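# Transfer 96-well plate from shaker S1 into nest N1

## Task

Take the 96-well plate off plate shaker S1 and set it into plate nest N1 so it rests level within the nest's locators, with its A1 well (the cut-off corner) at the nest corner labelled A1. It must stay there on its own after the gripper lets go and the arm has backed away.

## Robot and tools

Robot: two 7-joint xArm7 arms, left_arm and right_arm, each with a parallel two-finger gripper. The names are not image sides. Base poses in the scene frame: left_arm at (+0.049, +0.292, 0) m, quat_wxyz (+0.998, 0, 0, +0.065). right_arm at (-0.040, -0.268, 0) m, quat_wxyz (+0.999, 0, 0, -0.051). The spare arm may be parked out of the way.

Scene frame: origin on the table surface midway between the arms. +z is up, +x points out over the table, and left_arm sits on the +y side. All reported hand poses use this one frame. Printed hand positions can be somewhat off, especially when an arm is stretched far.

Gripper geometry: fingers point along the gripper's +z axis and close along its y axis. end_effector_position is the spot between the pads when closed, roughly 2 cm short of the fingertips. Closing pushes the tips about 10 mm further along +z. Pads open to at most 84 mm, so a plate can only be taken across its width, on the body above its flange. Never drive a pad down onto a base flange: it can jam, and opening may not release it.

Tool execute_actions. Argument actions is a list holding zero or one entry; optional pictures (true/false) turns the four camera images on or off.
- Empty list: no command, just report the current state.
- Move: {"rows": [...], "steps": n}, with 1 to 15 rows and steps 1 to 15 (15 if omitted). One control step is 1/30 s. Row k is used on step k; if steps exceed rows, the final row repeats.
- Wait: {"steps": n} with n up to 300, counted from the previous result, and your reply time is included.

Each row is one flat list of 16 numbers, each in [-1, 1], always for both arms: left_arm joints 1 to 7 then left opening, then right_arm joints 1 to 7 then right opening. Joint entries are offsets, not poses: each is added to that joint's angle as printed in the most recent result that gave joint angles (before any such result in the scene, and for the second or later call within one reply, the reference is the pose when the action starts). They are not added to the previous row. Scale: 1.0 equals 2.036 rad. So a row of zero joint offsets pulls the arm back to the reference angles; it is not a pause. The opening entry is absolute: +1 fully open, -1 fully closed.

Joint order and ranges (rad): waist -6.283 to 6.283, shoulder -2.059 to 2.094, upper arm roll -6.283 to 6.283, elbow -0.192 to 3.927, forearm roll -6.283 to 6.283, wrist pitch -1.693 to 3.142, wrist roll -6.283 to 6.283. A call asking any joint to exceed an end by more than 0.010 rad outward is rejected and nothing moves. True ends may differ by up to 0.010 rad; requests beyond them get clipped, and a "joint sent to its limit" line may appear (possibly about an earlier motion). No such line does not prove there is room left.

Motion limits: joint targets move at most 3.14 rad/s, taking 0.16 s to reach that speed, and an arm's joints are synchronised to arrive together. Each step's target stays within 0.623 rad of the measured angle, and if targets would shift the gripper over 70 mm from its measured spot, they are pulled back. Large moves therefore need several calls. Between calls the arms keep heading for the last commanded row until they settle or a step is HELD.

Result lines: per arm, end_effector_position (m), end_effector_quat_wxyz, linear and angular velocity. Joint positions and Joint velocities: seven joints (rad, rad/s) then pad gap (m, m/s; 0.084 when open). grip_measured is the measured opening on the command scale. HELD marks steps where part of your row was not sent. "joint command not followed" means the clearance check altered targets; the rest still ran. Joint torque figures are total drive output with per-arm offset, scale and noise. MOTOR HOT warns from 65 °C; an OVER-TEMPERATURE FAULT brakes that arm at 80 °C until it cools. A TORQUE FAULT occurs when contact load hits a joint limit (N m: waist 46, shoulder 46, upper arm roll 27.6, elbow 27.6, forearm roll 27.6, wrist pitch 18.4, wrist roll 18.4; carried weight counts): the arm backs that joint off slightly, stays still 10 s and drops the remainder of the call.

Gripping: to hold, keep commanding an opening well under grip_measured; the bigger the gap, the harder the squeeze (about 24 N per pad up to roughly 6 cm width). Fast closes can hit harder. Echoing grip_measured back gives only light pressure and wide parts may slip. Occasionally something tugs a held part or nudges loose items, so grip firmly.

Tool zoom_image: camera (cam_high, cam_low, cam_left_wrist, cam_right_wrist; each 504x504) and region [x0, y0, x1, y1] in pixels, origin top-left, at most 504 by 504. It enlarges the latest image.

Tool read_manual: optional section, only "licences"; returns URDF licence text, no motion.

Tool finished_scene: scene (integer) is the current scene's number; it ends that scene irreversibly and reports success. Release the plate and retreat first.

Avoid: dropping or slamming the plate, hard pushes, arms touching or pressing each other, and anything leaving the table. Smooth, efficient motion is preferred.

Each tool is called by a JSON object that holds its "op" and its "data".

## Session

{"op": "execute_actions", "data": {"actions": []}}

Scene clock: 0.00 s of 8400.00 s.
left_arm: end_effector_position=(+0.4754, +0.6816, +0.3218) grip_measured=+1.00 end_effector_quat_wxyz=(+0.009, +0.353, +0.840, +0.413) end_effector_velocity=(-0.000, +0.000, -0.000) end_effector_angular_velocity=(-0.000, -0.000, +0.000) | right_arm: end_effector_position=(+0.3567, -0.3096, +0.2483) grip_measured=+1.00 end_effector_quat_wxyz=(-0.001, +0.999, -0.052, -0.002) end_effector_velocity=(+0.000, +0.000, +0.000) end_effector_angular_velocity=(-0.000, -0.000, +0.001)
Joint positions: left_arm=[ 1.147 -0.126 -0.562  0.95   0.813  0.381 -2.317  0.084] | right_arm=[-0.001 -0.251 -0.003  0.914  0.002  1.169 -0.003  0.084]
Joint velocities: left_arm=[-0.  0.  0. -0. -0. -0. -0. -0.] | right_arm=[ 0.  0. -0.  0. -0. -0. -0.  0.]
Joint torques (N m, as the arm reports them, + toward a larger angle): no reading
Motor temperatures (°C, as the motors report them): left_arm=[27 31 32 30 27 31 34] | right_arm=[27 26 29 29 29 33 31]

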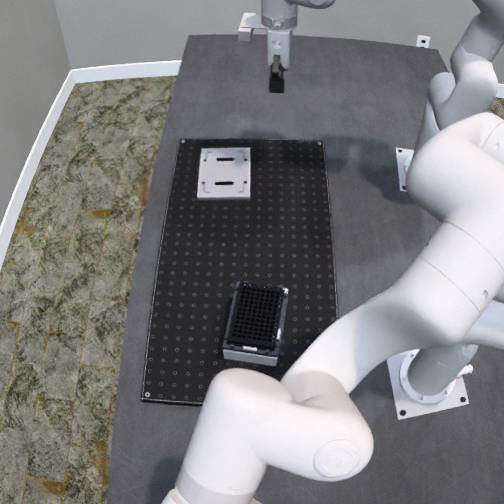

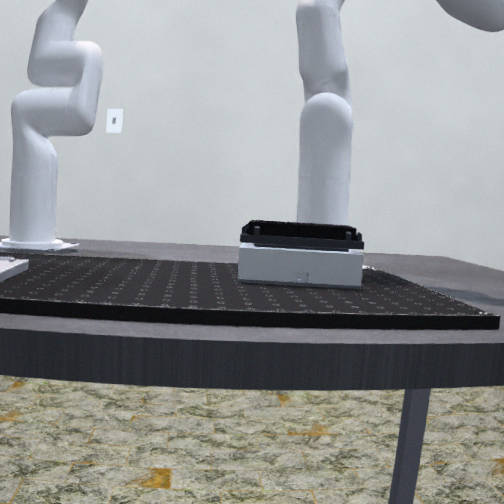

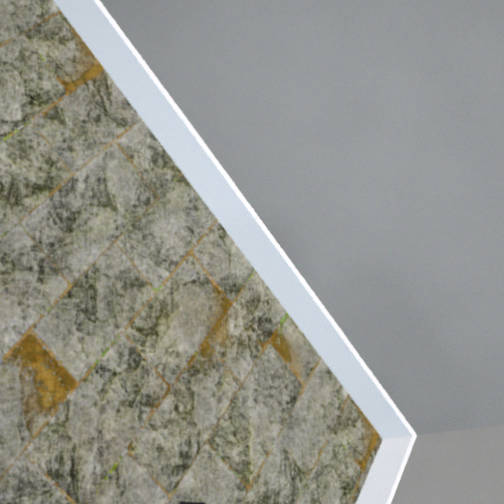

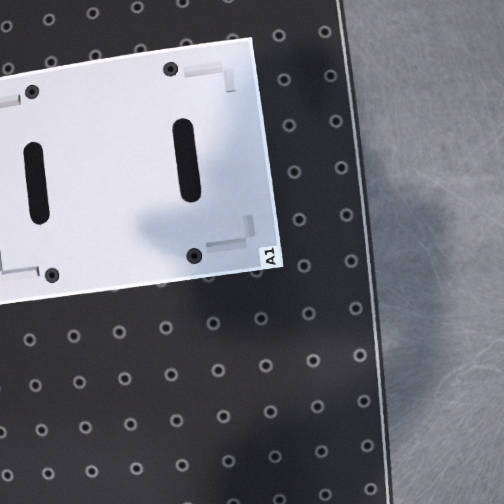

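{"op": "zoom_image", "data": {"camera": "cam_high", "region": [130, 120, 350, 410]}}

Region (130, 120, 350, 410) of cam_high's 504x504 image, scaled by 1.738, with more detail than that image has; it fills the left 382 columns of this view, and the rest is white.

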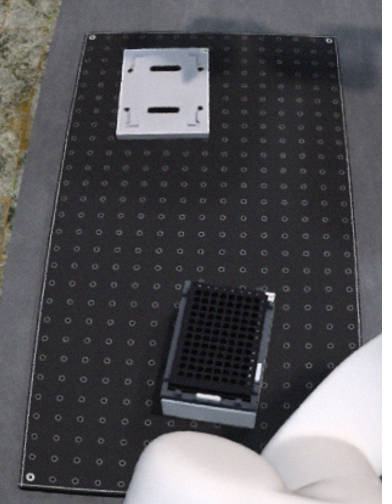

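{"op": "execute_actions", "data": {"actions": [{"rows": [[-0.686,-0.061,0.276,-0.018,-0.399,0.387,0.303,1,0,0,0,0,0,0,0,1]], "steps": 15}], "pictures": false}}

{"op": "execute_actions", "data": {"actions": [{"steps": 20}]}}

Scene clock: 3.37 s of 8400.00 s.
left_arm: end_effector_position=(+0.4443, +0.5316, +0.2671) grip_measured=+1.00 end_effector_quat_wxyz=(-0.029, +0.452, +0.877, +0.158) end_effector_velocity=(+0.120, -0.477, -0.063) end_effector_angular_velocity=(-0.640, +0.289, -0.897) | right_arm: end_effector_position=(+0.3567, -0.3096, +0.2483) grip_measured=+1.00 end_effector_quat_wxyz=(-0.001, +0.999, -0.052, -0.002) end_effector_velocity=(+0.000, +0.000, +0.000) end_effector_angular_velocity=(-0.001, +0.000, +0.002)
Joint positions: left_arm=[ 0.476 -0.218 -0.149  0.923  0.252  0.93  -1.863  0.084] | right_arm=[-0.001 -0.251 -0.003  0.914  0.002  1.169 -0.003  0.084]
Joint velocities: left_arm=[-1.254 -0.072  0.338 -0.022 -0.574  0.546  0.374 -0.   ] | right_arm=[ 0.002  0.     0.     0.    -0.002  0.    -0.    -0.   ]
Joint torques (N m, as the arm reports them, + toward a larger angle): left_arm=[ -0.58 -11.73   0.18  18.83   0.31  -2.02  -0.37] | right_arm=[ -1.2  -14.72   0.18  23.    -0.16  -1.81  -0.41]
Motor temperatures (°C, as the motors report them): left_arm=[27 31 32 31 27 31 34] | right_arm=[27 27 29 31 29 33 31]
Steps of this call (steps 1 to 86: nothing new was sent; steps 87 to 101: all 15 steps of this action). Readings (joint positions):
87: left_arm=[1.146 -0.126 -0.562 0.950 0.813 0.382 -2.316] | right_arm=[-0.001 -0.251 -0.003 0.914 0.002 1.169 -0.003]
88: left_arm=[1.138 -0.128 -0.555 0.950 0.805 0.391 -2.308] | right_arm=[-0.001 -0.251 -0.003 0.914 0.002 1.169 -0.003]
90: left_arm=[1.077 -0.139 -0.499 0.946 0.743 0.453 -2.246] | right_arm=[-0.001 -0.251 -0.003 0.914 0.002 1.169 -0.003]
94: left_arm=[0.808 -0.190 -0.274 0.933 0.473 0.720 -2.007] | right_arm=[-0.001 -0.251 -0.003 0.914 0.002 1.169 -0.003]
101: the state above

Scene clock: 4.03 s of 8400.00 s.
left_arm: end_effector_position=(+0.4452, +0.2459, +0.2478) grip_measured=+1.00 end_effector_quat_wxyz=(-0.003, +0.703, +0.712, +0.001) end_effector_velocity=(-0.014, -0.020, -0.001) end_effector_angular_velocity=(-0.057, +0.050, -0.048) | right_arm: end_effector_position=(+0.3567, -0.3096, +0.2483) grip_measured=+1.00 end_effector_quat_wxyz=(-0.001, +0.999, -0.052, -0.002) end_effector_velocity=(+0.000, -0.001, +0.000) end_effector_angular_velocity=(-0.000, -0.000, -0.001)
Joint positions: left_arm=[-0.242 -0.25  -0.006  0.914  0.004  1.166 -1.703  0.084] | right_arm=[-0.001 -0.251 -0.003  0.914  0.002  1.169 -0.003  0.084]
Joint velocities: left_arm=[-0.117 -0.005  0.088  0.    -0.044  0.048  0.034  0.   ] | right_arm=[-0.002  0.     0.     0.    -0.    -0.     0.     0.   ]
Joint torques (N m, as the arm reports them, + toward a larger angle): left_arm=[  3.16 -10.86   2.97  18.65   0.78  -1.41  -0.24] | right_arm=[ -0.32 -14.72   0.07  22.94  -0.69  -1.57  -0.22]
Motor temperatures (°C, as the motors report them): left_arm=[27 31 32 31 27 31 34] | right_arm=[27 27 29 31 29 33 31]
Steps of this call (steps 1 to 20: the robot went on to your last target). Readings (joint positions):
1: left_arm=[0.434 -0.221 -0.138 0.922 0.234 0.947 -1.851] | right_arm=[-0.001 -0.251 -0.003 0.914 0.002 1.169 -0.003]
2: left_arm=[0.393 -0.223 -0.128 0.922 0.217 0.963 -1.840] | right_arm=[-0.001 -0.251 -0.003 0.914 0.002 1.169 -0.003]
4: left_arm=[0.312 -0.226 -0.111 0.921 0.188 0.991 -1.821] | right_arm=[-0.001 -0.251 -0.003 0.914 0.002 1.169 -0.003]
8: left_arm=[0.151 -0.233 -0.080 0.919 0.135 1.042 -1.787] | right_arm=[-0.001 -0.251 -0.003 0.914 0.002 1.169 -0.003]
20: the state above

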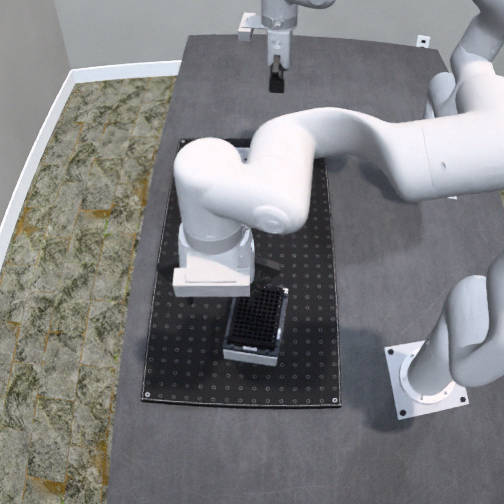

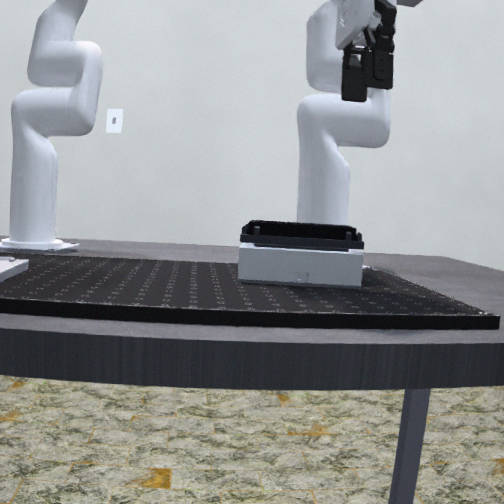

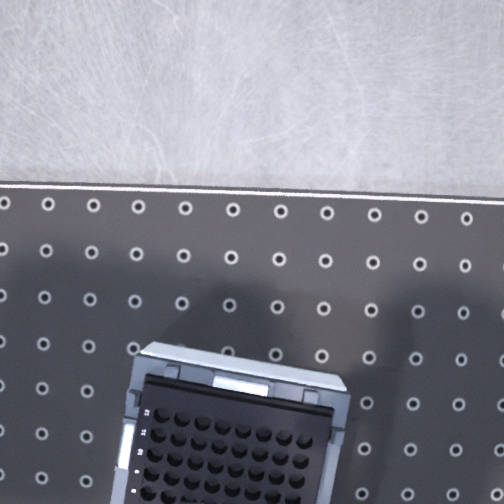

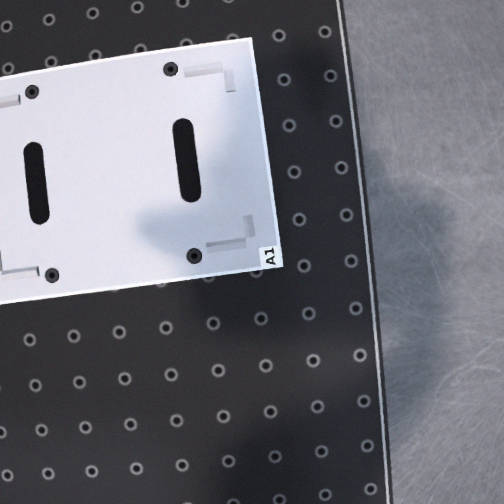

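{"op": "execute_actions", "data": {"actions": [{"rows": [[-0.0884,0.0339,0.003,-0.1786,-0.002,-0.2137,0.003,1,-0.4,0,0,0,0,0,0,1]], "steps": 15}], "pictures": false}}

{"op": "execute_actions", "data": {"actions": [{"steps": 15}]}}

Scene clock: 8.20 s of 8400.00 s.
left_arm: end_effector_position=(+0.3943, +0.1887, +0.1106) grip_measured=+1.00 end_effector_quat_wxyz=(-0.003, +0.763, +0.647, -0.002) end_effector_velocity=(+0.026, -0.010, +0.004) end_effector_angular_velocity=(-0.044, -0.131, -0.007) | right_arm: end_effector_position=(+0.2878, -0.4954, +0.2483) grip_measured=+1.00 end_effector_quat_wxyz=(-0.002, +0.954, -0.298, -0.001) end_effector_velocity=(-0.266, -0.382, +0.000) end_effector_angular_velocity=(-0.000, +0.001, -1.169)
Joint positions: left_arm=[-0.42  -0.181 -0.001  0.554  0.     0.741 -1.697  0.084] | right_arm=[-0.502 -0.251 -0.004  0.914  0.002  1.169 -0.003  0.084]
Joint velocities: left_arm=[-0.035 -0.008  0.031 -0.032  0.001 -0.162  0.001  0.   ] | right_arm=[-1.173 -0.001  0.004 -0.     0.     0.001 -0.    -0.   ]
Joint torques (N m, as the arm reports them, + toward a larger angle): left_arm=[  1.45 -11.31   1.58  18.39  -0.19  -1.31  -0.22] | right_arm=[ -1.56 -14.94   0.91  22.85  -0.17  -1.62  -0.22]
Motor temperatures (°C, as the motors report them): left_arm=[27 31 32 33 27 31 34] | right_arm=[27 27 29 33 29 33 31]
Steps of this call (steps 1 to 30: the robot went on to your last target; steps 31 to 90: nothing new was sent; then 0.67 s passed at rest; steps 91 to 105: all 15 steps of this action). Readings (joint positions):
91: left_arm=[-0.250 -0.250 -0.001 0.913 0.001 1.168 -1.701] | right_arm=[-0.002 -0.251 -0.003 0.914 0.002 1.169 -0.003]
92: left_arm=[-0.253 -0.250 0.000 0.908 0.001 1.159 -1.700] | right_arm=[-0.009 -0.251 -0.001 0.914 0.002 1.169 -0.003]
94: left_arm=[-0.275 -0.243 0.003 0.864 0.001 1.098 -1.700] | right_arm=[-0.064 -0.251 0.006 0.914 0.003 1.169 -0.003]
98: left_arm=[-0.344 -0.212 -0.001 0.714 0.000 0.931 -1.698] | right_arm=[-0.228 -0.251 -0.004 0.915 0.002 1.169 -0.003]
105: the state above

Scene clock: 8.70 s of 8400.00 s.
left_arm: end_effector_position=(+0.3951, +0.1880, +0.1101) grip_measured=+1.00 end_effector_quat_wxyz=(+0.000, +0.763, +0.646, +0.000) end_effector_velocity=(-0.001, +0.000, -0.001) end_effector_angular_velocity=(+0.001, +0.003, -0.001) | right_arm: end_effector_position=(+0.2039, -0.5835, +0.2483) grip_measured=+1.00 end_effector_quat_wxyz=(-0.002, +0.898, -0.441, -0.001) end_effector_velocity=(-0.007, -0.005, -0.000) end_effector_angular_velocity=(+0.000, -0.001, -0.021)
Joint positions: left_arm=[-0.422 -0.181  0.     0.55   0.     0.731 -1.697  0.084] | right_arm=[-0.813 -0.251 -0.     0.914  0.002  1.169 -0.003  0.084]
Joint velocities: left_arm=[-0.001  0.001  0.    -0.002 -0.     0.     0.    -0.   ] | right_arm=[-0.012  0.001 -0.01   0.    -0.001 -0.001  0.     0.   ]
Joint torques (N m, as the arm reports them, + toward a larger angle): left_arm=[ -0.36 -10.6    0.34  16.41   0.1   -1.07  -0.31] | right_arm=[ -1.36 -14.95  -0.63  22.64  -0.77  -1.49  -0.14]
Motor temperatures (°C, as the motors report them): left_arm=[27 31 32 33 27 31 34] | right_arm=[27 27 29 33 29 33 31]
Steps of this call (steps 1 to 15: the robot went on to your last target). Readings (joint positions):
1: left_arm=[-0.420 -0.182 0.000 0.554 0.000 0.737 -1.697] | right_arm=[-0.541 -0.251 -0.004 0.914 0.002 1.169 -0.003]
2: left_arm=[-0.421 -0.182 0.001 0.554 0.000 0.734 -1.697] | right_arm=[-0.581 -0.251 -0.004 0.914 0.002 1.169 -0.003]
4: left_arm=[-0.421 -0.182 0.001 0.553 0.000 0.732 -1.697] | right_arm=[-0.659 -0.251 -0.004 0.914 0.002 1.169 -0.003]
8: left_arm=[-0.422 -0.182 0.001 0.551 0.000 0.731 -1.697] | right_arm=[-0.789 -0.251 -0.007 0.914 0.002 1.169 -0.003]
15: the state above

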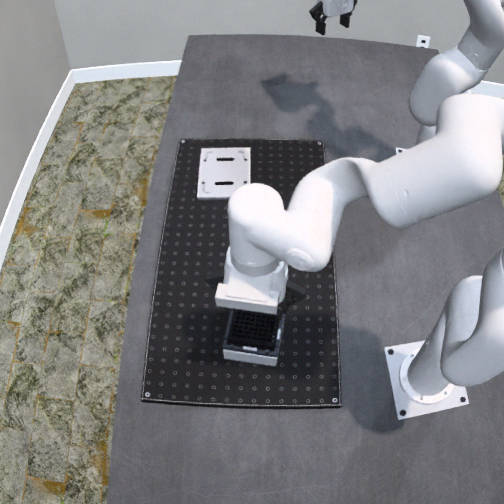

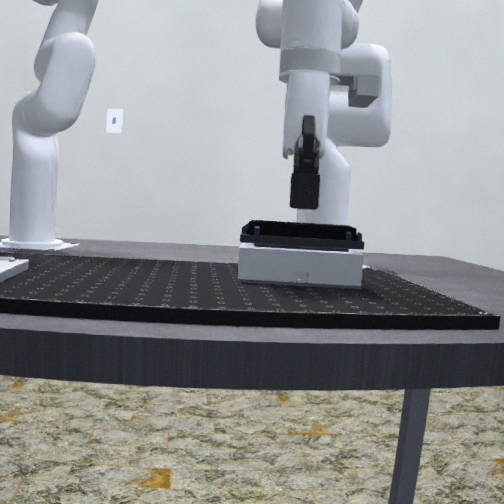

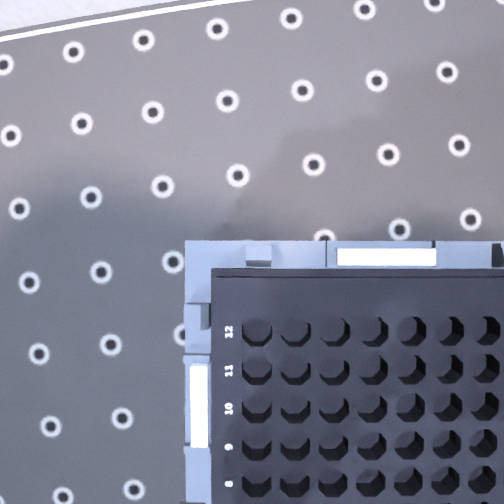

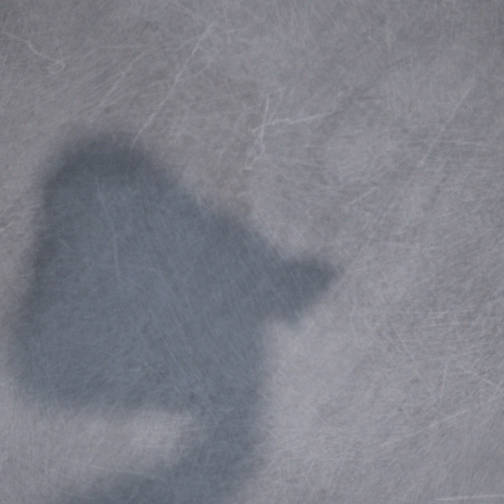

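{"op": "zoom_image", "data": {"camera": "cam_low", "region": [220, 160, 380, 300]}}

Region (220, 160, 380, 300) of cam_low's 504x504 image, scaled by 3.150, with more detail than that image has; it fills the top 441 rows of this view, and the rest is white.

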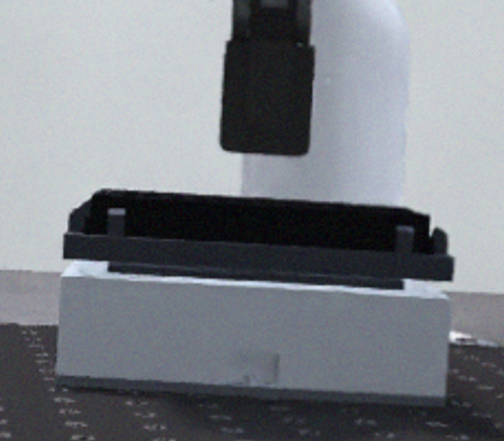

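{"op": "execute_actions", "data": {"actions": [{"rows": [[0,0.0314,0,-0.0118,0,-0.0432,0,1,0,0,0,0,0,0,0,1]], "steps": 15}], "pictures": false}}

{"op": "execute_actions", "data": {"actions": [{"steps": 6}]}}

{"op": "zoom_image", "data": {"camera": "cam_low", "region": [220, 160, 380, 300]}}

Scene clock: 11.17 s of 8400.00 s.
left_arm: end_effector_position=(+0.3949, +0.1881, +0.0852) grip_measured=+1.00 end_effector_quat_wxyz=(-0.000, +0.763, +0.646, -0.000) end_effector_velocity=(+0.001, -0.000, -0.000) end_effector_angular_velocity=(-0.000, -0.002, -0.001) | right_arm: end_effector_position=(+0.2039, -0.5835, +0.2483) grip_measured=+1.00 end_effector_quat_wxyz=(-0.002, +0.898, -0.441, -0.001) end_effector_velocity=(+0.000, +0.000, +0.000) end_effector_angular_velocity=(+0.000, -0.001, +0.000)
Joint positions: left_arm=[-0.422 -0.118  0.     0.526  0.     0.644 -1.697  0.084] | right_arm=[-0.813 -0.251 -0.     0.914  0.002  1.169 -0.003  0.084]
Joint velocities: left_arm=[ 0.     0.001 -0.     0.     0.    -0.003  0.001  0.   ] | right_arm=[ 0.     0.     0.     0.     0.001  0.    -0.    -0.   ]
Joint torques (N m, as the arm reports them, + toward a larger angle): left_arm=[ -0.46 -11.49   0.32  16.39   0.1   -1.88  -0.3 ] | right_arm=[ -1.11 -13.97   0.22  22.89  -0.56  -1.46  -0.21]
Motor temperatures (°C, as the motors report them): left_arm=[27 32 32 33 27 31 34] | right_arm=[27 27 29 34 29 33 31]
Steps of this call (steps 1 to 15: the robot went on to your last target; steps 16 to 59: nothing new was sent; steps 60 to 74: all 15 steps of this action). Readings (joint positions):
60: left_arm=[-0.422 -0.181 0.000 0.550 0.000 0.730 -1.697] | right_arm=[-0.815 -0.251 -0.003 0.914 0.002 1.169 -0.003]
61: left_arm=[-0.422 -0.176 0.000 0.549 0.000 0.721 -1.697] | right_arm=[-0.815 -0.251 -0.002 0.914 0.002 1.169 -0.003]
63: left_arm=[-0.422 -0.146 0.000 0.539 0.000 0.680 -1.697] | right_arm=[-0.813 -0.251 -0.001 0.914 0.002 1.169 -0.003]
67: left_arm=[-0.422 -0.118 0.001 0.525 0.000 0.648 -1.697] | right_arm=[-0.813 -0.251 -0.000 0.914 0.002 1.169 -0.003]
74: the state above

Scene clock: 11.37 s of 8400.00 s.
left_arm: end_effector_position=(+0.3950, +0.1881, +0.0852) grip_measured=+1.00 end_effector_quat_wxyz=(-0.000, +0.763, +0.646, -0.000) end_effector_velocity=(+0.000, -0.000, -0.000) end_effector_angular_velocity=(+0.000, -0.001, -0.000) | right_arm: end_effector_position=(+0.2039, -0.5835, +0.2483) grip_measured=+1.00 end_effector_quat_wxyz=(-0.002, +0.898, -0.441, -0.001) end_effector_velocity=(-0.000, +0.000, -0.000) end_effector_angular_velocity=(+0.001, -0.000, -0.001)
Joint positions: left_arm=[-0.422 -0.118  0.     0.526  0.     0.644 -1.697  0.084] | right_arm=[-0.813 -0.251 -0.     0.914  0.002  1.169 -0.003  0.084]
Joint velocities: left_arm=[-0.     0.001 -0.     0.     0.001 -0.001 -0.     0.   ] | right_arm=[-0.001 -0.     0.    -0.001  0.001 -0.     0.    -0.   ]
Joint torques (N m, as the arm reports them, + toward a larger angle): left_arm=[ -0.38 -11.36   0.32  16.65  -0.05  -1.99  -0.15] | right_arm=[ -1.74 -14.87  -0.43  22.43  -0.46  -2.15  -0.08]
Motor temperatures (°C, as the motors report them): left_arm=[27 32 32 33 27 31 34] | right_arm=[27 27 29 34 29 33 31]
Steps of this call (steps 1 to 6: the robot went on to your last target). Readings (joint positions):
1: left_arm=[-0.422 -0.118 0.000 0.526 0.000 0.644 -1.697] | right_arm=[-0.813 -0.251 -0.000 0.914 0.002 1.169 -0.003]
2: left_arm=[-0.422 -0.118 0.000 0.526 0.000 0.644 -1.697] | right_arm=[-0.813 -0.251 -0.000 0.914 0.002 1.169 -0.003]
4: left_arm=[-0.422 -0.118 0.000 0.526 0.000 0.644 -1.697] | right_arm=[-0.813 -0.251 -0.000 0.914 0.002 1.169 -0.003]
6: the state above

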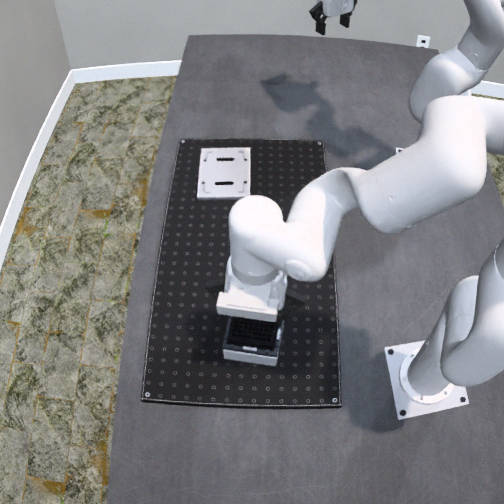

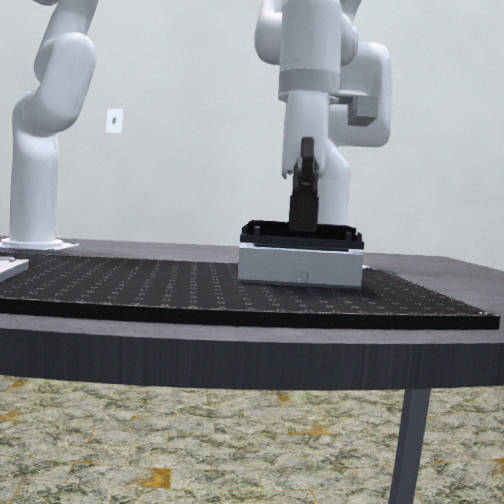

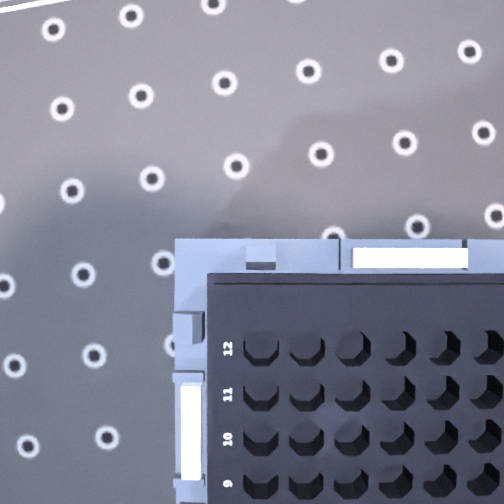

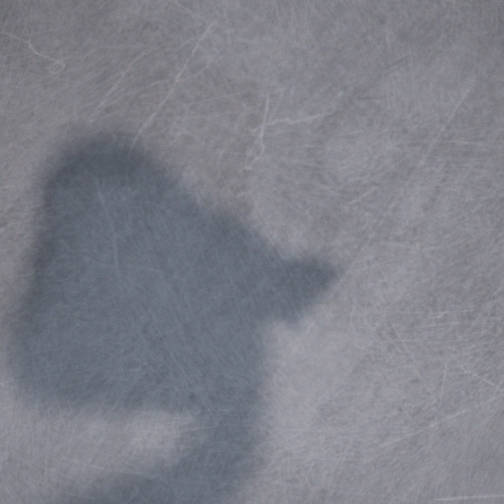

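Region (220, 160, 380, 300) of cam_low's 504x504 image, scaled by 3.150, with more detail than that image has; it fills the top 441 rows of this view, and the rest is white.

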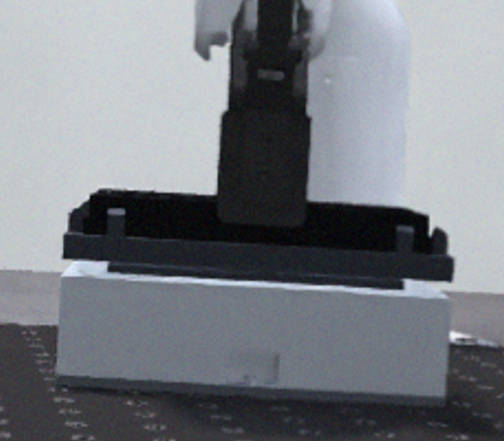

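Good. Close.

{"op": "execute_actions", "data": {"actions": [{"rows": [[0,0,0,0,0,0,0,0.5,0,0,0,0,0,0,0,1],[0,0,0,0,0,0,0,0.2,0,0,0,0,0,0,0,1],[0,0,0,0,0,0,0,0,0,0,0,0,0,0,0,1],[0,0,0,0,0,0,0,-0.2,0,0,0,0,0,0,0,1],[0,0,0,0,0,0,0,-0.4,0,0,0,0,0,0,0,1]], "steps": 15}], "pictures": false}}

Scene clock: 12.27 s of 8400.00 s.
left_arm: end_effector_position=(+0.3949, +0.1881, +0.0852) grip_measured=+0.93 end_effector_quat_wxyz=(-0.000, +0.763, +0.646, -0.000) end_effector_velocity=(+0.000, -0.000, +0.000) end_effector_angular_velocity=(-0.000, -0.002, -0.001) | right_arm: end_effector_position=(+0.2039, -0.5835, +0.2483) grip_measured=+1.00 end_effector_quat_wxyz=(-0.002, +0.898, -0.441, -0.001) end_effector_velocity=(-0.000, -0.000, +0.000) end_effector_angular_velocity=(-0.000, -0.000, -0.000)
Joint positions: left_arm=[-0.422 -0.118  0.     0.526  0.     0.644 -1.697  0.082] | right_arm=[-0.813 -0.251 -0.     0.914  0.002  1.169 -0.003  0.084]
Joint velocities: left_arm=[-0.    -0.    -0.     0.     0.    -0.001  0.001  0.   ] | right_arm=[-0.  0.  0.  0.  0.  0. -0.  0.]
Joint torques (N m, as the arm reports them, + toward a larger angle): left_arm=[ -0.26 -10.07   0.43  17.63   0.27  -2.72  -0.06] | right_arm=[ -0.85 -14.52   0.01  23.04  -0.59  -1.73  -0.24]
Motor temperatures (°C, as the motors report them): left_arm=[27 32 32 33 27 31 34] | right_arm=[27 27 29 34 29 33 31]
Steps of this call (steps 1 to 12: the robot went on to your last target; steps 13 to 27: all 15 steps of this action). Readings (joint positions):
13: left_arm=[-0.422 -0.118 0.000 0.526 -0.000 0.644 -1.697] | right_arm=[-0.813 -0.251 -0.000 0.914 0.002 1.169 -0.003]
14: left_arm=[-0.422 -0.118 0.000 0.526 -0.000 0.645 -1.697] | right_arm=[-0.813 -0.251 -0.000 0.914 0.002 1.169 -0.003]
16: left_arm=[-0.422 -0.118 0.000 0.526 -0.000 0.645 -1.697] | right_arm=[-0.813 -0.251 -0.000 0.914 0.002 1.169 -0.003]
20: left_arm=[-0.422 -0.118 0.000 0.526 -0.000 0.644 -1.697] | right_arm=[-0.813 -0.251 -0.000 0.914 0.002 1.169 -0.003]
27: the state above

{"op": "execute_actions", "data": {"actions": [{"rows": [[0,-0.0125,0,0.005,0,0.017,0,-0.4,0,0,0,0,0,0,0,1],[0,-0.025,0,0.01,0,0.035,0,-0.4,0,0,0,0,0,0,0,1],[0,-0.05,0,0.019,0,0.069,0,-0.4,0,0,0,0,0,0,0,1]], "steps": 15}]}}

Scene clock: 13.23 s of 8400.00 s.
left_arm: end_effector_position=(+0.3935, +0.1885, +0.1245) grip_measured=+0.93 end_effector_quat_wxyz=(-0.001, +0.763, +0.646, -0.000) end_effector_velocity=(+0.002, -0.001, +0.003) end_effector_angular_velocity=(-0.001, -0.004, +0.000) | right_arm: end_effector_position=(+0.2039, -0.5835, +0.2483) grip_measured=+1.00 end_effector_quat_wxyz=(-0.002, +0.898, -0.441, -0.001) end_effector_velocity=(+0.001, +0.000, +0.000) end_effector_angular_velocity=(-0.000, +0.000, +0.002)
Joint positions: left_arm=[-0.422 -0.219  0.     0.564  0.     0.784 -1.697  0.082] | right_arm=[-0.813 -0.251 -0.     0.914  0.002  1.169 -0.003  0.084]
Joint velocities: left_arm=[ 0.    -0.004 -0.001  0.006 -0.     0.006 -0.001 -0.   ] | right_arm=[ 0.002  0.     0.     0.    -0.    -0.    -0.     0.   ]
Joint torques (N m, as the arm reports them, + toward a larger angle): left_arm=[ -0.23 -10.22   0.58  16.73   0.04  -1.37  -0.19] | right_arm=[ -1.75 -14.95   0.16  22.45  -0.32  -1.68  -0.5 ]
Motor temperatures (°C, as the motors report them): left_arm=[27 32 32 34 27 31 34] | right_arm=[27 27 29 34 29 33 31]
Steps of this call (steps 1 to 14: the robot went on to your last target; steps 15 to 29: all 15 steps of this action). Readings (joint positions):
15: left_arm=[-0.422 -0.118 0.000 0.526 0.000 0.645 -1.697] | right_arm=[-0.813 -0.251 -0.000 0.914 0.002 1.169 -0.003]
16: left_arm=[-0.422 -0.122 0.000 0.527 0.000 0.651 -1.697] | right_arm=[-0.813 -0.251 -0.000 0.914 0.002 1.169 -0.003]
18: left_arm=[-0.422 -0.149 0.001 0.538 0.000 0.691 -1.696] | right_arm=[-0.813 -0.251 -0.000 0.914 0.002 1.169 -0.003]
22: left_arm=[-0.422 -0.214 0.000 0.567 0.000 0.768 -1.697] | right_arm=[-0.813 -0.251 -0.000 0.914 0.002 1.169 -0.003]
29: the state above

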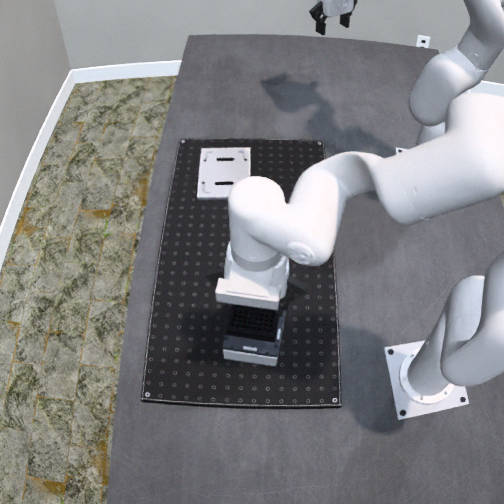

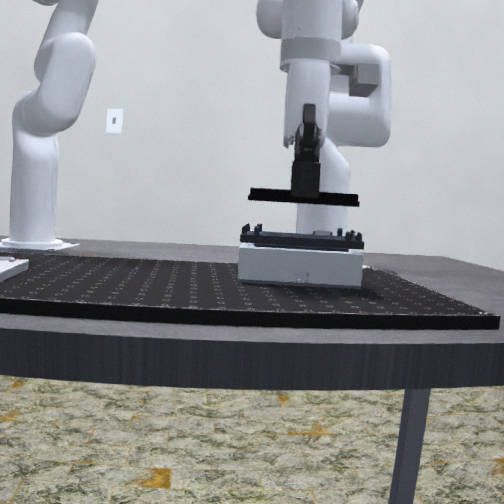

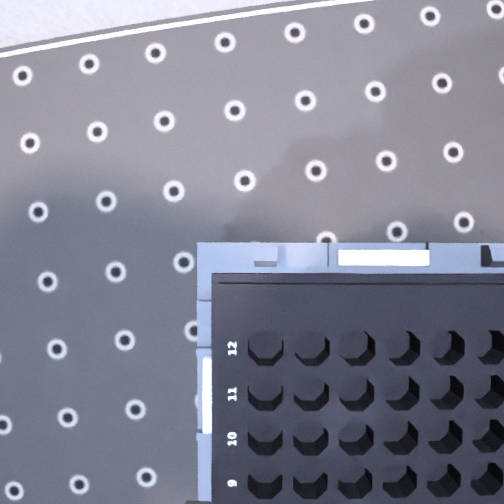

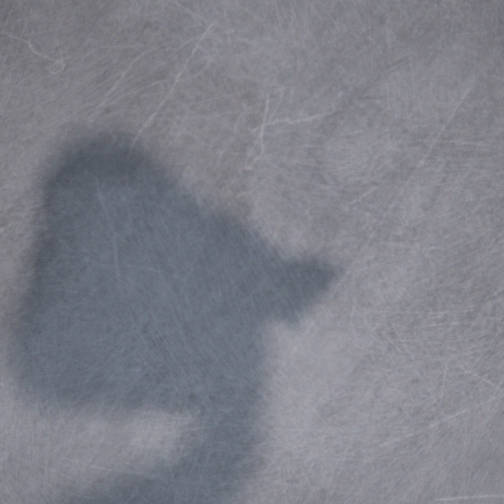

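{"op": "execute_actions", "data": {"actions": [{"rows": [[-0.2852,0.5093,0,0.6632,0,0.1534,-0.3765,-0.4,0,0,0,0,0,0,0,1]], "steps": 15}], "pictures": false}}

{"op": "execute_actions", "data": {"actions": [{"steps": 25}]}}

Scene clock: 14.80 s of 8400.00 s.
left_arm: end_effector_position=(+0.4176, +0.0082, +0.0811) grip_measured=+0.93 end_effector_quat_wxyz=(-0.094, +0.727, +0.680, -0.016) end_effector_velocity=(+0.069, -0.383, -0.180) end_effector_angular_velocity=(+0.278, +0.115, +0.210) | right_arm: end_effector_position=(+0.2039, -0.5835, +0.2483) grip_measured=+1.00 end_effector_quat_wxyz=(-0.002, +0.898, -0.441, -0.001) end_effector_velocity=(+0.000, +0.000, +0.000) end_effector_angular_velocity=(-0.000, +0.001, +0.001)
Joint positions: left_arm=[-0.785  0.316 -0.001  1.103  0.     0.979 -2.159  0.082] | right_arm=[-0.813 -0.251 -0.     0.914  0.002  1.169 -0.003  0.084]
Joint velocities: left_arm=[-0.565  1.326  0.003  1.372  0.     0.307 -0.786 -0.   ] | right_arm=[ 0.    -0.     0.    -0.    -0.001 -0.    -0.    -0.   ]
Joint torques (N m, as the arm reports them, + toward a larger angle): left_arm=[  0.08 -19.94   0.57  16.37   0.03  -1.39  -0.06] | right_arm=[ -2.35 -14.74  -0.45  22.94  -0.49  -1.83   0.02]
Motor temperatures (°C, as the motors report them): left_arm=[27 32 32 34 27 31 34] | right_arm=[27 27 29 35 29 33 31]
Steps of this call (steps 1 to 15: the robot went on to your last target; steps 16 to 32: nothing new was sent; steps 33 to 47: all 15 steps of this action). Readings (joint positions):
33: left_arm=[-0.423 -0.219 0.001 0.565 0.000 0.785 -1.698] | right_arm=[-0.813 -0.251 -0.000 0.914 0.002 1.169 -0.003]
34: left_arm=[-0.429 -0.212 0.002 0.572 0.000 0.790 -1.706] | right_arm=[-0.813 -0.251 -0.000 0.914 0.002 1.169 -0.003]
36: left_arm=[-0.481 -0.155 0.007 0.630 0.000 0.819 -1.765] | right_arm=[-0.813 -0.251 -0.000 0.914 0.002 1.169 -0.003]
40: left_arm=[-0.618 0.010 -0.000 0.796 0.000 0.889 -1.927] | right_arm=[-0.813 -0.251 -0.000 0.914 0.002 1.169 -0.003]
47: the state above

Scene clock: 15.63 s of 8400.00 s.
left_arm: end_effector_position=(+0.4803, -0.2119, +0.0875) grip_measured=+0.93 end_effector_quat_wxyz=(-0.004, +0.697, +0.717, +0.003) end_effector_velocity=(-0.002, -0.000, -0.008) end_effector_angular_velocity=(+0.006, +0.009, +0.002) | right_arm: end_effector_position=(+0.2039, -0.5835, +0.2483) grip_measured=+1.00 end_effector_quat_wxyz=(-0.002, +0.898, -0.441, -0.001) end_effector_velocity=(-0.001, -0.000, -0.000) end_effector_angular_velocity=(+0.000, -0.000, -0.002)
Joint positions: left_arm=[-0.998  0.818  0.006  1.909  0.001  1.099 -2.463  0.082] | right_arm=[-0.813 -0.251 -0.     0.914  0.002  1.169 -0.003  0.084]
Joint velocities: left_arm=[ 0.001  0.014 -0.004  0.003 -0.    -0.    -0.003 -0.   ] | right_arm=[-0.002  0.    -0.    -0.     0.    -0.    -0.     0.   ]
Joint torques (N m, as the arm reports them, + toward a larger angle): left_arm=[ -8.18 -27.95  -6.55  23.03  -2.02  -2.97  -0.23] | right_arm=[ -1.44 -13.85   0.11  22.6   -0.48  -1.39  -0.17]
Motor temperatures (°C, as the motors report them): left_arm=[27 32 32 34 27 31 34] | right_arm=[27 27 29 35 29 33 31]
Steps of this call (steps 1 to 25: the robot went on to your last target). Readings (joint positions):
1: left_arm=[-0.803 0.359 -0.001 1.149 0.000 0.989 -2.184] | right_arm=[-0.813 -0.251 -0.000 0.914 0.002 1.169 -0.003]
2: left_arm=[-0.821 0.400 -0.000 1.197 0.000 0.998 -2.209] | right_arm=[-0.813 -0.251 -0.000 0.914 0.002 1.169 -0.003]
4: left_arm=[-0.852 0.473 -0.001 1.295 0.000 1.015 -2.252] | right_arm=[-0.813 -0.251 -0.000 0.914 0.002 1.169 -0.003]
8: left_arm=[-0.902 0.588 -0.000 1.498 0.000 1.042 -2.323] | right_arm=[-0.813 -0.251 -0.000 0.914 0.002 1.169 -0.003]
25: the state above

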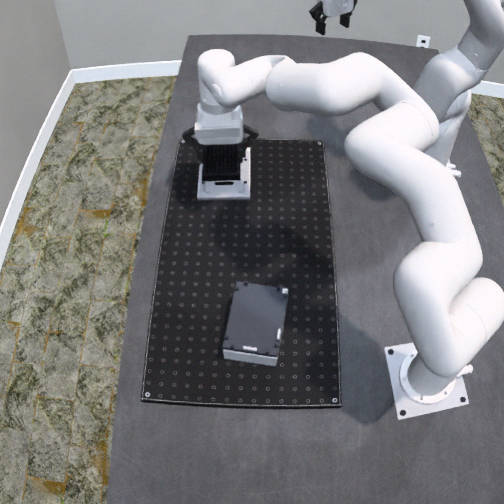

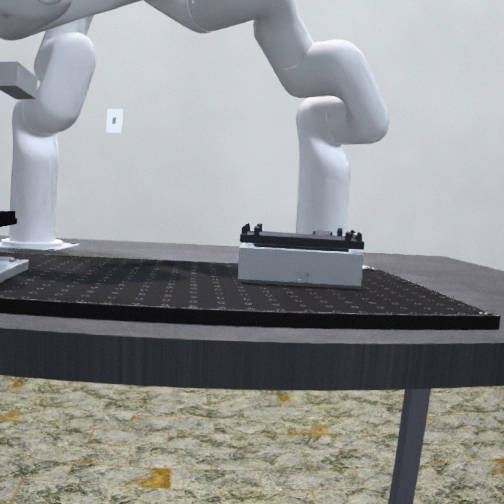

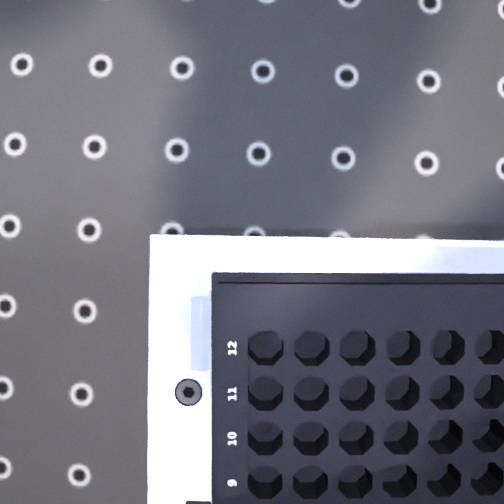

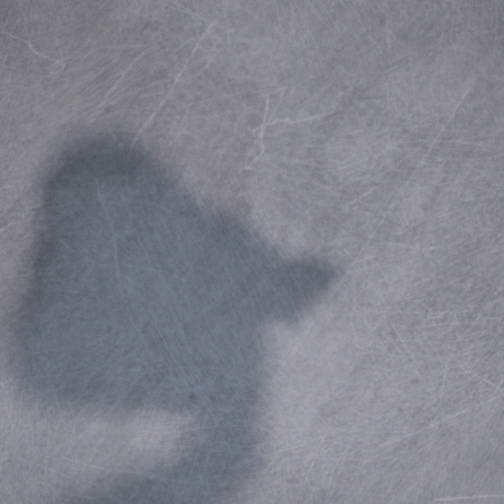

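{"op": "execute_actions", "data": {"actions": [{"rows": [[-0.0076,0.0308,-0.003,0.0136,0,-0.0211,0.0007,-0.4,0,0,0,0,0,0,0,1]], "steps": 15}], "pictures": false}}

{"op": "execute_actions", "data": {"actions": [{"steps": 8}]}}

Scene clock: 20.20 s of 8400.00 s.
left_arm: end_effector_position=(+0.4757, -0.2275, +0.0615) grip_measured=+0.93 end_effector_quat_wxyz=(+0.001, +0.705, +0.709, +0.001) end_effector_velocity=(-0.010, +0.004, -0.016) end_effector_angular_velocity=(+0.023, +0.024, -0.006) | right_arm: end_effector_position=(+0.2039, -0.5835, +0.2483) grip_measured=+1.00 end_effector_quat_wxyz=(-0.002, +0.898, -0.441, -0.001) end_effector_velocity=(+0.000, +0.000, -0.000) end_effector_angular_velocity=(+0.001, -0.000, +0.000)
Joint positions: left_arm=[-1.014  0.88   0.     1.938  0.001  1.056 -2.461  0.082] | right_arm=[-0.813 -0.251 -0.     0.914  0.002  1.169 -0.003  0.084]
Joint velocities: left_arm=[-0.003  0.014 -0.005 -0.015 -0.     0.003 -0.    -0.   ] | right_arm=[ 0.001  0.    -0.    -0.     0.001 -0.     0.    -0.   ]
Joint torques (N m, as the arm reports them, + toward a larger angle): left_arm=[ -0.58 -26.12  -0.18  18.48  -0.06  -1.27  -0.23] | right_arm=[ -1.01 -14.31  -0.15  22.63  -0.08  -1.28  -0.45]
Motor temperatures (°C, as the motors report them): left_arm=[27 33 32 35 27 31 34] | right_arm=[27 27 29 36 29 33 31]
Steps of this call (steps 1 to 30: the robot went on to your last target; steps 31 to 90: nothing new was sent; then 1.07 s passed at rest; steps 91 to 105: all 15 steps of this action). Readings (joint positions):
91: left_arm=[-1.003 0.819 0.000 1.914 0.000 1.096 -2.463] | right_arm=[-0.813 -0.251 -0.000 0.914 0.002 1.169 -0.003]
92: left_arm=[-1.004 0.825 0.001 1.918 0.000 1.090 -2.463] | right_arm=[-0.813 -0.251 -0.000 0.914 0.002 1.169 -0.003]
94: left_arm=[-1.009 0.854 0.001 1.933 0.001 1.070 -2.462] | right_arm=[-0.813 -0.251 -0.000 0.914 0.002 1.169 -0.003]
98: left_arm=[-1.015 0.883 -0.001 1.931 0.001 1.059 -2.461] | right_arm=[-0.813 -0.251 -0.000 0.914 0.002 1.169 -0.003]
105: the state above

Scene clock: 20.47 s of 8400.00 s.
left_arm: end_effector_position=(+0.4750, -0.2273, +0.0604) grip_measured=+0.93 end_effector_quat_wxyz=(-0.000, +0.705, +0.709, +0.001) end_effector_velocity=(+0.000, -0.000, +0.000) end_effector_angular_velocity=(-0.000, +0.000, -0.000) | right_arm: end_effector_position=(+0.2039, -0.5835, +0.2483) grip_measured=+1.00 end_effector_quat_wxyz=(-0.002, +0.898, -0.441, -0.001) end_effector_velocity=(+0.000, +0.000, -0.000) end_effector_angular_velocity=(+0.000, +0.001, +0.001)
Joint positions: left_arm=[-1.014  0.881 -0.     1.937  0.001  1.057 -2.461  0.082] | right_arm=[-0.813 -0.251 -0.     0.914  0.002  1.169 -0.003  0.084]
Joint velocities: left_arm=[ 0.     0.001 -0.     0.001  0.     0.     0.     0.   ] | right_arm=[ 0.001 -0.     0.    -0.001 -0.    -0.    -0.    -0.   ]
Joint torques (N m, as the arm reports them, + toward a larger angle): left_arm=[ -0.26 -25.95  -0.08  18.38  -0.14  -1.34  -0.21] | right_arm=[ -1.83 -13.71  -0.28  22.8    0.26  -1.69  -0.99]
Motor temperatures (°C, as the motors report them): left_arm=[27 33 32 35 27 31 34] | right_arm=[27 27 29 36 29 33 31]
Steps of this call (steps 1 to 8: the robot went on to your last target). Readings (joint positions):
1: left_arm=[-1.014 0.880 0.000 1.937 0.001 1.057 -2.461] | right_arm=[-0.813 -0.251 -0.000 0.914 0.002 1.169 -0.003]
2: left_arm=[-1.014 0.881 0.000 1.937 0.001 1.057 -2.461] | right_arm=[-0.813 -0.251 -0.000 0.914 0.002 1.169 -0.003]
4: left_arm=[-1.014 0.881 -0.000 1.937 0.001 1.057 -2.461] | right_arm=[-0.813 -0.251 -0.000 0.914 0.002 1.169 -0.003]
8: the state above

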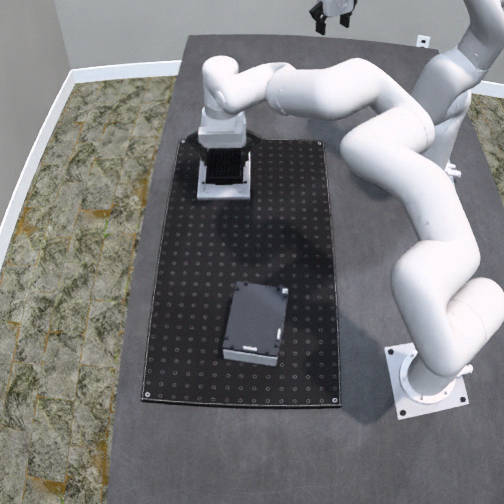

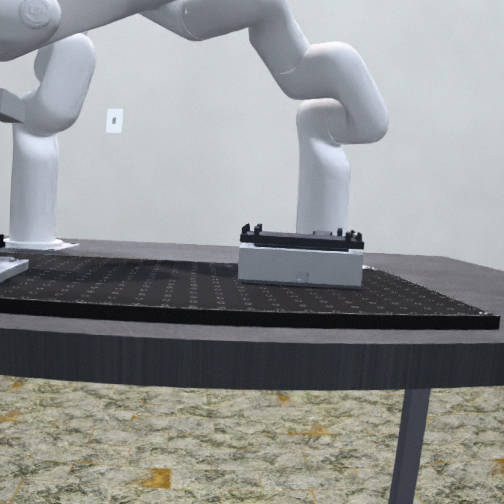

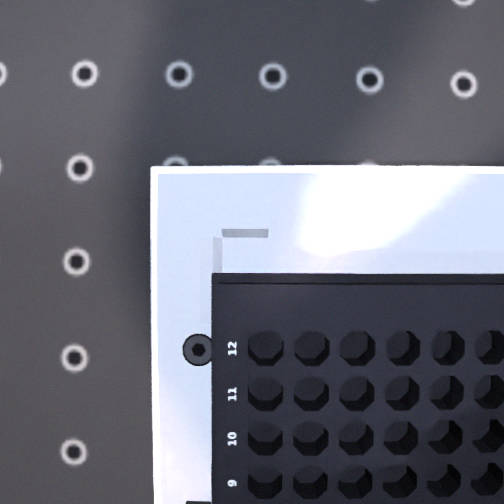

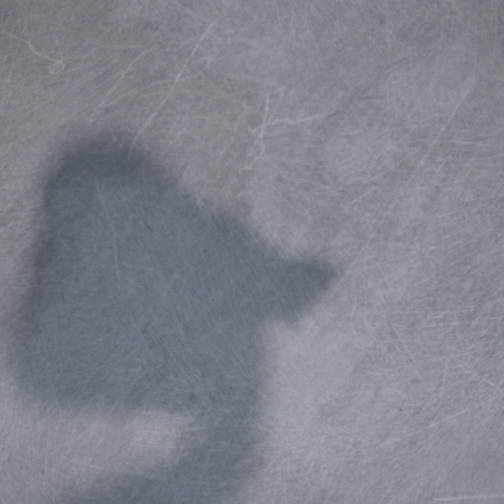

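{"op": "execute_actions", "data": {"actions": [{"rows": [[0.0044,-0.0022,0,-0.0214,0,-0.0192,0.0044,-0.4,0,0,0,0,0,0,0,1]], "steps": 15}], "pictures": false}}

{"op": "execute_actions", "data": {"actions": [{"steps": 8}]}}

Scene clock: 21.87 s of 8400.00 s.
left_arm: end_effector_position=(+0.4764, -0.2201, +0.0488) grip_measured=+0.93 end_effector_quat_wxyz=(+0.000, +0.705, +0.709, +0.000) end_effector_velocity=(+0.001, +0.005, -0.005) end_effector_angular_velocity=(+0.011, +0.005, +0.005) | right_arm: end_effector_position=(+0.2039, -0.5835, +0.2483) grip_measured=+1.00 end_effector_quat_wxyz=(-0.002, +0.898, -0.441, -0.001) end_effector_velocity=(+0.000, -0.000, +0.000) end_effector_angular_velocity=(-0.001, +0.000, +0.000)
Joint positions: left_arm=[-1.005  0.876 -0.     1.894  0.001  1.017 -2.452  0.082] | right_arm=[-0.813 -0.251 -0.     0.914  0.002  1.169 -0.003  0.084]
Joint velocities: left_arm=[ 0.003  0.004  0.004 -0.007  0.001  0.001 -0.     0.   ] | right_arm=[-0.     0.     0.001  0.    -0.001  0.     0.     0.   ]
Joint torques (N m, as the arm reports them, + toward a larger angle): left_arm=[ -0.16 -26.14  -0.02  17.99  -0.07  -1.18  -0.18] | right_arm=[ -2.   -14.63   0.02  22.91  -0.24  -1.66  -0.45]
Motor temperatures (°C, as the motors report them): left_arm=[27 33 32 35 27 31 34] | right_arm=[27 27 29 36 29 33 31]
Steps of this call (steps 1 to 15: the robot went on to your last target; steps 16 to 27: nothing new was sent; steps 28 to 42: all 15 steps of this action). Readings (joint positions):
28: left_arm=[-1.014 0.881 -0.000 1.936 0.001 1.056 -2.461] | right_arm=[-0.813 -0.251 -0.000 0.914 0.002 1.169 -0.003]
29: left_arm=[-1.013 0.879 -0.001 1.930 0.001 1.048 -2.460] | right_arm=[-0.813 -0.251 -0.000 0.914 0.002 1.169 -0.003]
31: left_arm=[-1.008 0.877 -0.001 1.908 0.001 1.030 -2.455] | right_arm=[-0.813 -0.251 -0.000 0.914 0.002 1.169 -0.003]
35: left_arm=[-1.004 0.878 0.001 1.893 0.001 1.019 -2.453] | right_arm=[-0.813 -0.251 -0.000 0.914 0.002 1.169 -0.003]
42: the state above

Scene clock: 22.13 s of 8400.00 s.
left_arm: end_effector_position=(+0.4765, -0.2197, +0.0485) grip_measured=+0.93 end_effector_quat_wxyz=(-0.000, +0.705, +0.709, +0.001) end_effector_velocity=(-0.000, -0.000, +0.000) end_effector_angular_velocity=(-0.000, -0.000, -0.001) | right_arm: end_effector_position=(+0.2039, -0.5835, +0.2483) grip_measured=+1.00 end_effector_quat_wxyz=(-0.002, +0.898, -0.441, -0.001) end_effector_velocity=(-0.000, +0.000, -0.000) end_effector_angular_velocity=(+0.000, -0.000, -0.000)
Joint positions: left_arm=[-1.005  0.876 -0.     1.893  0.001  1.017 -2.452  0.082] | right_arm=[-0.813 -0.251 -0.     0.914  0.002  1.169 -0.003  0.084]
Joint velocities: left_arm=[-0.    -0.001 -0.    -0.     0.     0.     0.     0.   ] | right_arm=[-0.  0.  0. -0.  0.  0. -0. -0.]
Joint torques (N m, as the arm reports them, + toward a larger angle): left_arm=[ -0.66 -26.3   -0.11  18.28  -0.17  -1.27  -0.3 ] | right_arm=[ -1.73 -14.65  -0.13  23.29  -0.33  -1.82  -0.07]
Motor temperatures (°C, as the motors report them): left_arm=[27 33 32 35 27 31 34] | right_arm=[27 27 29 36 29 34 31]
Steps of this call (steps 1 to 8: the robot went on to your last target). Readings (joint positions):
1: left_arm=[-1.005 0.876 -0.000 1.894 0.001 1.017 -2.452] | right_arm=[-0.813 -0.251 -0.000 0.914 0.002 1.169 -0.003]
2: left_arm=[-1.005 0.876 -0.000 1.894 0.001 1.017 -2.452] | right_arm=[-0.813 -0.251 -0.000 0.914 0.002 1.169 -0.003]
4: left_arm=[-1.005 0.876 0.000 1.893 0.001 1.017 -2.452] | right_arm=[-0.813 -0.251 -0.000 0.914 0.002 1.169 -0.003]
8: the state above

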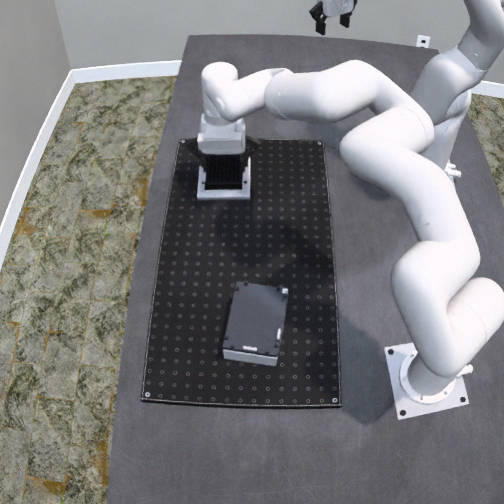

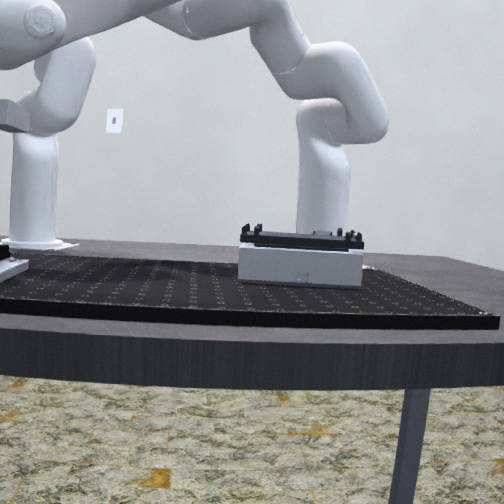

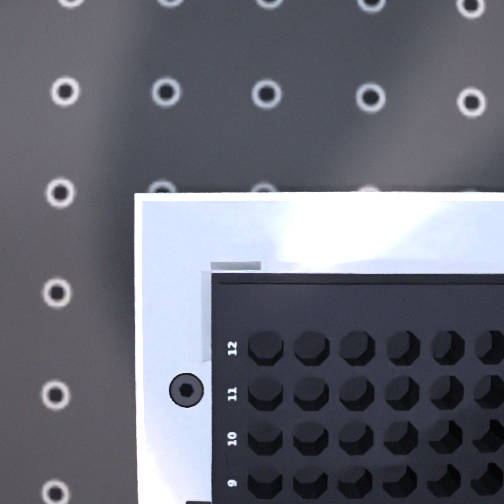

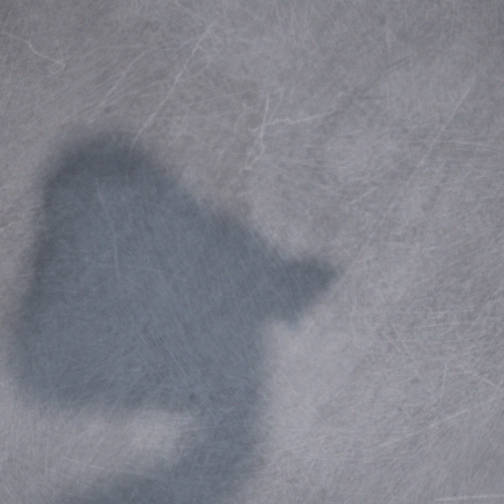

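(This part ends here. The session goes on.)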